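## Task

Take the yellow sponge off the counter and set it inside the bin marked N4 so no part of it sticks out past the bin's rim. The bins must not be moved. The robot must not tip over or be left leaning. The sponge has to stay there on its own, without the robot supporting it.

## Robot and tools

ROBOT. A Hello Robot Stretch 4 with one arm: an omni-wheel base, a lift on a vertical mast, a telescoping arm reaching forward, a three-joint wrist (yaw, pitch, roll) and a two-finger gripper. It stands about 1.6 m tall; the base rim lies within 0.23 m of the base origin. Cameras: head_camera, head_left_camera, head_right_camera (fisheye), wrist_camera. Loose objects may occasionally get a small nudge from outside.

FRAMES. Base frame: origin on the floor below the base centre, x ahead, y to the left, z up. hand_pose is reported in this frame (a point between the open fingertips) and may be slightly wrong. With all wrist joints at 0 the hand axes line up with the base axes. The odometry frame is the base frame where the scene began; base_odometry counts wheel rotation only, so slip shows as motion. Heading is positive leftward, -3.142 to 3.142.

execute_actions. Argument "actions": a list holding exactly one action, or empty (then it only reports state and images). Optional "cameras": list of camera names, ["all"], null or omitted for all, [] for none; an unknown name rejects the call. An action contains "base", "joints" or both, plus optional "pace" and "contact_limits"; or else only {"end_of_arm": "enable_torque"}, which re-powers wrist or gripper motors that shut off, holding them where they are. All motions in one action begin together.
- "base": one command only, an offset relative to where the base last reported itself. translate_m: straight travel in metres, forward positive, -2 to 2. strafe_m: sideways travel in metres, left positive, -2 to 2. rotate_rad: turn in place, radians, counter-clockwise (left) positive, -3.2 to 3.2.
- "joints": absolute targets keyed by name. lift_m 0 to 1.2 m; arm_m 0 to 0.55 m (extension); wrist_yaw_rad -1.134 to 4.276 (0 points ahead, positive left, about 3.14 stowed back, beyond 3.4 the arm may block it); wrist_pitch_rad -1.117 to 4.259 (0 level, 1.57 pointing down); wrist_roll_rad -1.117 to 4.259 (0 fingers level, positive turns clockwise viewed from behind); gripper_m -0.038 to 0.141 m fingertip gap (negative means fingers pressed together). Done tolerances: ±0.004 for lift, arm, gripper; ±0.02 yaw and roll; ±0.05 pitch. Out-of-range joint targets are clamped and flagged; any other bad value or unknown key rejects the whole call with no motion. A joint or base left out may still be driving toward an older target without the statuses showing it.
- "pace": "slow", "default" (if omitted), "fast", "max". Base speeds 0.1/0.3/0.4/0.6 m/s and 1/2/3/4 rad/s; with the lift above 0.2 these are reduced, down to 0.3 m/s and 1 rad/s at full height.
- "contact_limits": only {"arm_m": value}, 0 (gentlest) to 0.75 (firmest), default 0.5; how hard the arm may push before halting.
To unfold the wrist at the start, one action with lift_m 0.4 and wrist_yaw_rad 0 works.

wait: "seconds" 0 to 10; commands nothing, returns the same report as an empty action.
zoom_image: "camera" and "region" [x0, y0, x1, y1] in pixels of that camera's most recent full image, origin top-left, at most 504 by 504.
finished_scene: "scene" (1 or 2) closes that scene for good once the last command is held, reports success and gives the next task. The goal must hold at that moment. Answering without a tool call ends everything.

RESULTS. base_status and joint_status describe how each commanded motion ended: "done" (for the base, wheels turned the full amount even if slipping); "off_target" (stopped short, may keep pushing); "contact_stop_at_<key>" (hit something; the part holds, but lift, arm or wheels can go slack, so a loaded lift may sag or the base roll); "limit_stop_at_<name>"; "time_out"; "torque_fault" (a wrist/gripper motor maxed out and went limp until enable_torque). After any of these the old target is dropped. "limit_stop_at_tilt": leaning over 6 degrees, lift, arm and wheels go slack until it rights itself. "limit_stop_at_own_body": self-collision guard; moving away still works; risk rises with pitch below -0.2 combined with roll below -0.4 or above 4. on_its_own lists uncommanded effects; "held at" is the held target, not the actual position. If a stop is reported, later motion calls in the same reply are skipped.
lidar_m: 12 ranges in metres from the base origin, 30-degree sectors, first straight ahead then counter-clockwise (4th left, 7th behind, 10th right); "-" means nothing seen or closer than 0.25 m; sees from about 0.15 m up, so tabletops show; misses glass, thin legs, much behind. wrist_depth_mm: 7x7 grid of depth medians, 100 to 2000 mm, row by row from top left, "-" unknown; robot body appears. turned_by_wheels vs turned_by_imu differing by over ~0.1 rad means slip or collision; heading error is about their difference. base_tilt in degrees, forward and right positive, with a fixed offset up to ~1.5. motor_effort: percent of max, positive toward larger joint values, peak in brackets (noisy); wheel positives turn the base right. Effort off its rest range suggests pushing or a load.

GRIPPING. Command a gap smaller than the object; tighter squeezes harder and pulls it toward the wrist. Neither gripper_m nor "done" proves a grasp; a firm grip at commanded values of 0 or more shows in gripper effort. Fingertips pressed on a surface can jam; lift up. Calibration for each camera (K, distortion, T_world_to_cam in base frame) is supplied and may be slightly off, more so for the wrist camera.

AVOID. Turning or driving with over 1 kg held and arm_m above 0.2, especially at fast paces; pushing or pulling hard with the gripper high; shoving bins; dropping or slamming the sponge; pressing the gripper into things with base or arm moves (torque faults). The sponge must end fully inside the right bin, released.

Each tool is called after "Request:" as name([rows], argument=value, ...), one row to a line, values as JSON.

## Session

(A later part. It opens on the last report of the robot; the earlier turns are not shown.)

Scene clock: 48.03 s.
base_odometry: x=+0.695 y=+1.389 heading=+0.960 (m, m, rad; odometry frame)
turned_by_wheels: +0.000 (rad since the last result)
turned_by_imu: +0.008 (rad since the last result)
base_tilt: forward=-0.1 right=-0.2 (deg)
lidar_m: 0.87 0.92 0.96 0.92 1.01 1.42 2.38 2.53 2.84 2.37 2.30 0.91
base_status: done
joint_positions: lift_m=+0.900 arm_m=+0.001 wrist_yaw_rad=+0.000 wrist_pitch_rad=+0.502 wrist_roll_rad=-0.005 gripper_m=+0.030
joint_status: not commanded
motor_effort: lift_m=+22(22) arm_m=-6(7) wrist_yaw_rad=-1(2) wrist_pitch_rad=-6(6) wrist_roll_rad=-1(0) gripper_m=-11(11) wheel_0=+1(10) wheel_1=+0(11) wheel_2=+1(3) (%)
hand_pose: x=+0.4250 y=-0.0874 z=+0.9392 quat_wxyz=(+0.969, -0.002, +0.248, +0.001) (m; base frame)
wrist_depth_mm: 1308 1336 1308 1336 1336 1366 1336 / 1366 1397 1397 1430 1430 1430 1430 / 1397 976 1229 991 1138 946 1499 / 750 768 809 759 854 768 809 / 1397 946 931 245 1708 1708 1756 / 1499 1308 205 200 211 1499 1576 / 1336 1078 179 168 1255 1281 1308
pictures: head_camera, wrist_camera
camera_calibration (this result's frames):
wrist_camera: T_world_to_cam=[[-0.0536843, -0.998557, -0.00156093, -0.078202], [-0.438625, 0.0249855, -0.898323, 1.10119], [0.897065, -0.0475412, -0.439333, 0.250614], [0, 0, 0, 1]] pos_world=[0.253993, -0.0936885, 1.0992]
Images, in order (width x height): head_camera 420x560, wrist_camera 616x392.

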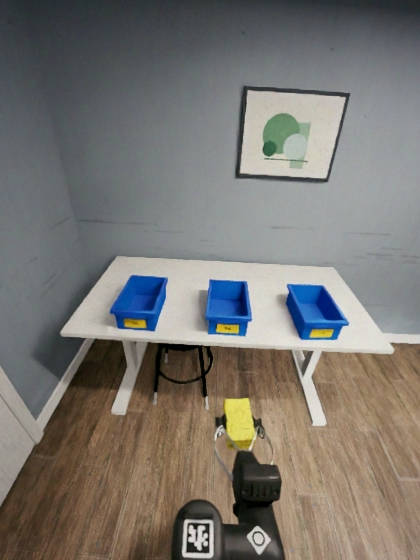

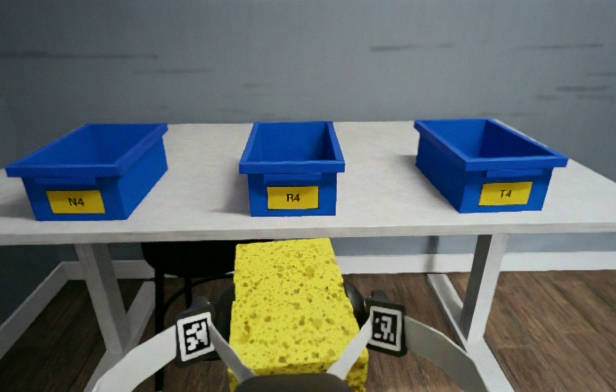

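Request:
execute_actions([
  {"base":{"strafe_m":0.40},"joints":{"arm_m":0.35},"pace":"fast"},
], cameras=["wrist_camera"])

Request:
execute_actions([
  {"base":{"translate_m":0.3},"pace":"fast"},
], cameras=["wrist_camera","head_camera"])

Scene clock: 50.80 s.
base_odometry: x=+0.367 y=+1.619 heading=+0.960 (m, m, rad; odometry frame)
turned_by_wheels: +0.000 (rad since the last result)
turned_by_imu: +0.001 (rad since the last result)
base_tilt: forward=+0.1 right=-0.2 (deg)
lidar_m: 0.89 0.71 0.55 0.51 0.58 0.84 2.44 2.48 3.27 2.78 1.26 0.92
base_status: done
joint_positions: lift_m=+0.900 arm_m=+0.349 wrist_yaw_rad=+0.000 wrist_pitch_rad=+0.502 wrist_roll_rad=-0.005 gripper_m=+0.030
joint_status: all done
motor_effort: lift_m=+22(22) arm_m=+7(8) wrist_yaw_rad=-2(0) wrist_pitch_rad=-6(6) wrist_roll_rad=+1(0) gripper_m=-15(12) wheel_0=+0(11) wheel_1=-1(11) wheel_2=+1(3) (%)
hand_pose: x=+0.7726 y=-0.0874 z=+0.9392 quat_wxyz=(+0.969, -0.002, +0.248, +0.001) (m; base frame)
wrist_depth_mm: 976 1008 1025 1025 1025 1025 1042 / 976 1078 1078 1078 1078 1098 1118 / 976 1138 1138 1138 1138 1138 1138 / 976 1182 768 691 854 683 691 / 960 661 559 245 634 621 500 / 842 544 206 200 211 539 477 / 459 436 180 168 445 455 469
pictures: wrist_camera
camera_calibration (this result's frames):
wrist_camera: T_world_to_cam=[[-0.0535013, -0.998567, -0.00156314, -0.0596334], [-0.438593, 0.0249052, -0.898341, 1.25367], [0.897092, -0.0473768, -0.439296, -0.0612681], [0, 0, 0, 1]] pos_world=[0.601622, -0.0936735, 1.09921]
Images, in order (width x height): wrist_camera 616x392.

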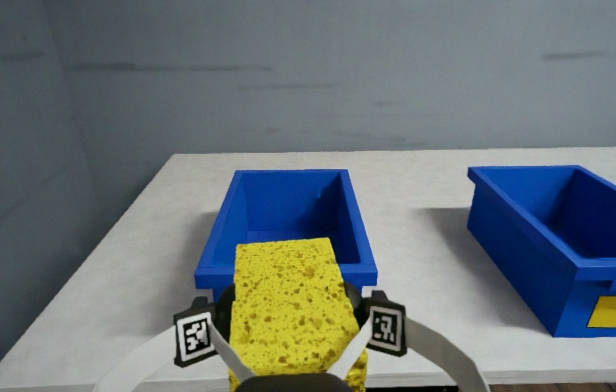

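Scene clock: 53.00 s.
base_odometry: x=+0.539 y=+1.864 heading=+0.960 (m, m, rad; odometry frame)
turned_by_wheels: +0.000 (rad since the last result)
turned_by_imu: -0.002 (rad since the last result)
base_tilt: forward=+0.1 right=-0.1 (deg)
lidar_m: 0.59 0.64 0.53 0.51 0.55 0.81 2.60 2.80 3.28 2.77 0.83 0.62
base_status: done
joint_positions: lift_m=+0.900 arm_m=+0.349 wrist_yaw_rad=+0.000 wrist_pitch_rad=+0.502 wrist_roll_rad=-0.005 gripper_m=+0.030
joint_status: not commanded
motor_effort: lift_m=+22(22) arm_m=+7(7) wrist_yaw_rad=-1(2) wrist_pitch_rad=-6(6) wrist_roll_rad=+1(1) gripper_m=-12(12) wheel_0=-1(4) wheel_1=+0(1) wheel_2=+2(11) (%)
hand_pose: x=+0.7726 y=-0.0874 z=+0.9392 quat_wxyz=(+0.969, -0.002, +0.248, +0.001) (m; base frame)
wrist_depth_mm: 732 741 750 759 750 759 778 / 778 788 778 798 798 809 809 / 820 831 842 842 854 854 866 / 878 878 878 891 854 854 854 / 931 668 661 245 661 654 661 / 831 539 205 199 211 539 539 / 459 293 180 168 301 439 445
pictures: head_camera, wrist_camera
camera_calibration (this result's frames):
wrist_camera: T_world_to_cam=[[-0.053628, -0.99856, -0.00156114, -0.0595678], [-0.438622, 0.0249608, -0.898325, 1.25368], [0.89707, -0.0474907, -0.439329, -0.061252], [0, 0, 0, 1]] pos_world=[0.601646, -0.0936838, 1.09921]
Images, in order (width x height): head_camera 420x560, wrist_camera 616x392.

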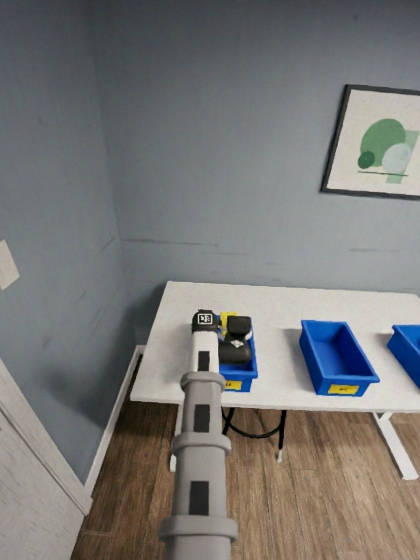

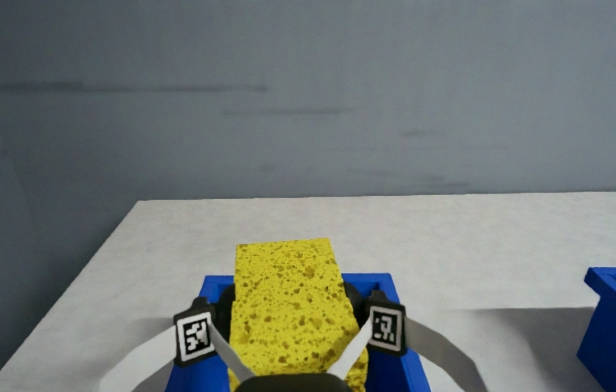

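Request:
execute_actions([
  {"joints":{"arm_m":0.405,"lift_m":0.76}},
], cameras=["wrist_camera","head_right_camera"])

Scene clock: 54.83 s.
base_odometry: x=+0.539 y=+1.864 heading=+0.960 (m, m, rad; odometry frame)
turned_by_wheels: +0.000 (rad since the last result)
turned_by_imu: +0.000 (rad since the last result)
base_tilt: forward=+0.1 right=-0.2 (deg)
lidar_m: 0.58 0.62 0.53 0.50 0.53 0.81 2.58 2.81 3.28 2.78 0.83 0.63
base_status: not commanded
joint_positions: lift_m=+0.760 arm_m=+0.404 wrist_yaw_rad=+0.000 wrist_pitch_rad=+0.502 wrist_roll_rad=-0.005 gripper_m=+0.030
joint_status: all done
motor_effort: lift_m=+17(20) arm_m=+7(7) wrist_yaw_rad=-1(1) wrist_pitch_rad=-6(6) wrist_roll_rad=+0(2) gripper_m=-14(16) wheel_0=-1(1) wheel_1=+0(0) wheel_2=+2(2) (%)
hand_pose: x=+0.8275 y=-0.0874 z=+0.7997 quat_wxyz=(+0.969, -0.002, +0.248, +0.001) (m; base frame)
wrist_depth_mm: 691 699 691 699 699 715 715 / 732 732 732 741 750 750 759 / 768 759 759 768 778 778 788 / 809 544 298 301 298 544 539 / 421 230 309 245 310 384 418 / 343 195 206 200 211 189 340 / 151 162 179 168 246 155 148
pictures: head_right_camera, wrist_camera
camera_calibration (this result's frames):
wrist_camera: T_world_to_cam=[[-0.0536529, -0.998558, -0.00156082, -0.0568262], [-0.438627, 0.0249717, -0.898322, 1.15241], [0.897066, -0.047513, -0.439334, -0.171825], [0, 0, 0, 1]] pos_world=[0.656567, -0.0936859, 0.959658]
Images, in order (width x height): head_right_camera 420x672, wrist_camera 616x392.

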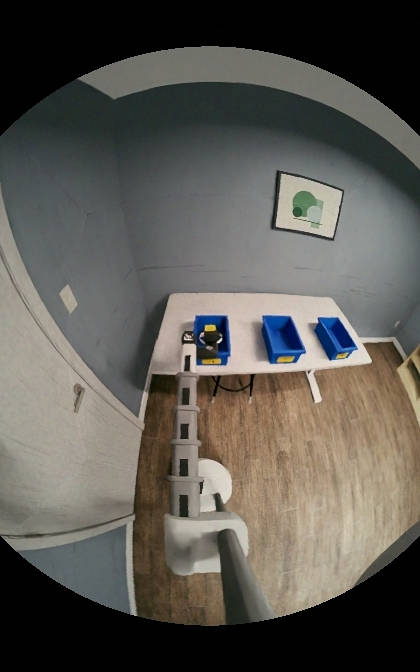

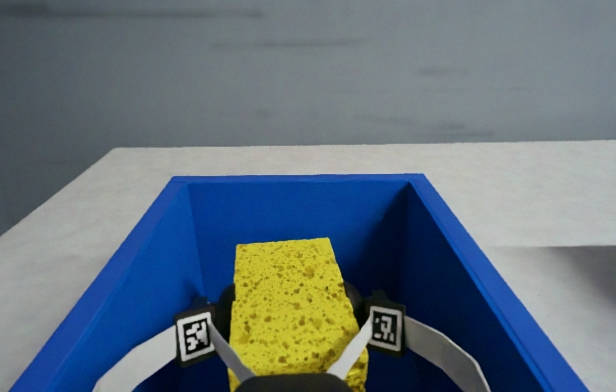

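Request:
execute_actions([
  {"joints":{"wrist_pitch_rad":0.6}},
], cameras=[])

Request:
execute_actions([
  {"joints":{"gripper_m":0.078}},
], cameras=[])

Request:
execute_actions([
  {"joints":{"lift_m":0.88},"pace":"fast"},
], cameras=["wrist_camera","head_right_camera"])

Scene clock: 55.63 s.
base_odometry: x=+0.539 y=+1.864 heading=+0.960 (m, m, rad; odometry frame)
turned_by_wheels: +0.000 (rad since the last result)
turned_by_imu: +0.000 (rad since the last result)
base_tilt: forward=+0.0 right=-0.3 (deg)
lidar_m: 0.59 0.61 0.52 0.51 0.55 0.82 2.59 2.82 3.28 2.80 0.81 0.60
base_status: not commanded
joint_positions: lift_m=+0.760 arm_m=+0.404 wrist_yaw_rad=+0.000 wrist_pitch_rad=+0.602 wrist_roll_rad=-0.005 gripper_m=+0.030
joint_status: all done
motor_effort: lift_m=+17(17) arm_m=+6(7) wrist_yaw_rad=-2(5) wrist_pitch_rad=-5(15) wrist_roll_rad=-1(2) gripper_m=-12(14) wheel_0=-1(1) wheel_1=+0(0) wheel_2=+2(2) (%)
hand_pose: x=+0.8127 y=-0.0873 z=+0.7752 quat_wxyz=(+0.955, -0.002, +0.296, +0.001) (m; base frame)
wrist_depth_mm: 699 691 699 707 715 715 723 / 741 741 741 741 759 759 768 / 788 569 569 274 273 574 569 / 436 231 279 283 277 418 439 / 342 210 301 245 300 184 355 / 150 207 205 199 211 166 285 / 135 167 180 168 229 150 131
pictures: none
No camera images: the call's "cameras" was empty. Leave "cameras" out to get every camera's image.

Scene clock: 56.93 s.
base_odometry: x=+0.539 y=+1.864 heading=+0.960 (m, m, rad; odometry frame)
turned_by_wheels: +0.000 (rad since the last result)
turned_by_imu: +0.000 (rad since the last result)
base_tilt: forward=+0.0 right=-0.2 (deg)
lidar_m: 0.58 0.62 0.53 0.51 0.56 0.81 2.59 2.81 3.26 2.79 0.82 0.63
base_status: not commanded
joint_positions: lift_m=+0.760 arm_m=+0.404 wrist_yaw_rad=+0.000 wrist_pitch_rad=+0.602 wrist_roll_rad=-0.005 gripper_m=+0.078
joint_status: all done
motor_effort: lift_m=+17(17) arm_m=+6(6) wrist_yaw_rad=-2(2) wrist_pitch_rad=-4(5) wrist_roll_rad=-1(2) gripper_m=-1(14) wheel_0=-1(1) wheel_1=+0(0) wheel_2=+2(2) (%)
hand_pose: x=+0.8127 y=-0.0873 z=+0.7752 quat_wxyz=(+0.955, -0.002, +0.296, +0.001) (m; base frame)
wrist_depth_mm: 691 691 707 707 715 707 715 / 741 732 750 741 750 759 759 / 788 569 574 274 274 569 574 / 436 230 278 283 276 418 439 / 342 209 303 306 300 184 355 / 150 202 229 236 216 167 286 / 135 178 216 153 241 150 131
pictures: none
No camera images: the call's "cameras" was empty. Leave "cameras" out to get every camera's image.

Scene clock: 58.20 s.
base_odometry: x=+0.539 y=+1.864 heading=+0.960 (m, m, rad; odometry frame)
turned_by_wheels: +0.000 (rad since the last result)
turned_by_imu: +0.000 (rad since the last result)
base_tilt: forward=+0.0 right=-0.2 (deg)
lidar_m: 0.57 0.61 0.54 0.51 0.55 0.82 2.59 2.81 3.29 2.79 0.83 0.62
base_status: not commanded
joint_positions: lift_m=+0.880 arm_m=+0.404 wrist_yaw_rad=+0.000 wrist_pitch_rad=+0.602 wrist_roll_rad=-0.005 gripper_m=+0.078
joint_status: all done
motor_effort: lift_m=+23(25) arm_m=+6(6) wrist_yaw_rad=-2(2) wrist_pitch_rad=-5(5) wrist_roll_rad=-2(0) gripper_m=-2(1) wheel_0=-1(1) wheel_1=+0(0) wheel_2=+2(2) (%)
hand_pose: x=+0.8127 y=-0.0874 z=+0.8947 quat_wxyz=(+0.955, -0.002, +0.296, +0.001) (m; base frame)
wrist_depth_mm: 691 699 707 707 707 715 715 / 741 741 750 759 768 768 768 / 809 798 809 809 809 809 820 / 854 661 661 654 661 661 668 / 831 539 539 535 535 539 539 / 452 455 327 345 216 452 452 / 392 268 334 153 278 389 392
pictures: head_right_camera, wrist_camera
camera_calibration (this result's frames):
wrist_camera: T_world_to_cam=[[-0.053487, -0.998562, 0.00359181, -0.0621731], [-0.525927, 0.0251128, -0.850159, 1.25912], [0.848846, -0.0473615, -0.526514, 0.000419277], [0, 0, 0, 1]] pos_world=[0.658524, -0.0936839, 1.0709]
Images, in order (width x height): head_right_camera 420x672, wrist_camera 616x392.

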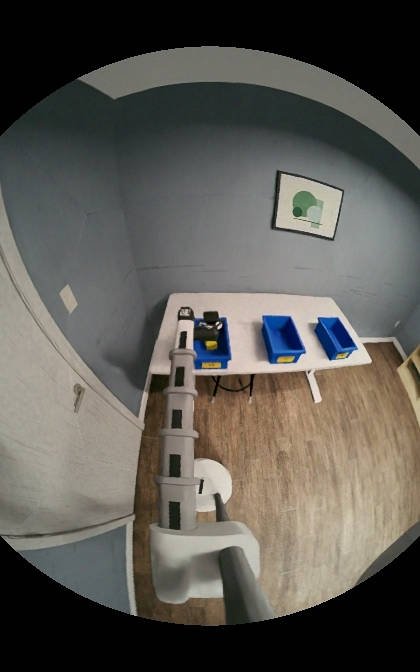

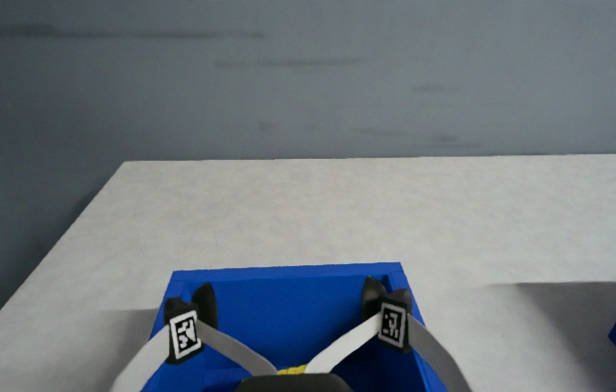

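Request:
finished_scene(scene=1)

The scene is finished: the task was done.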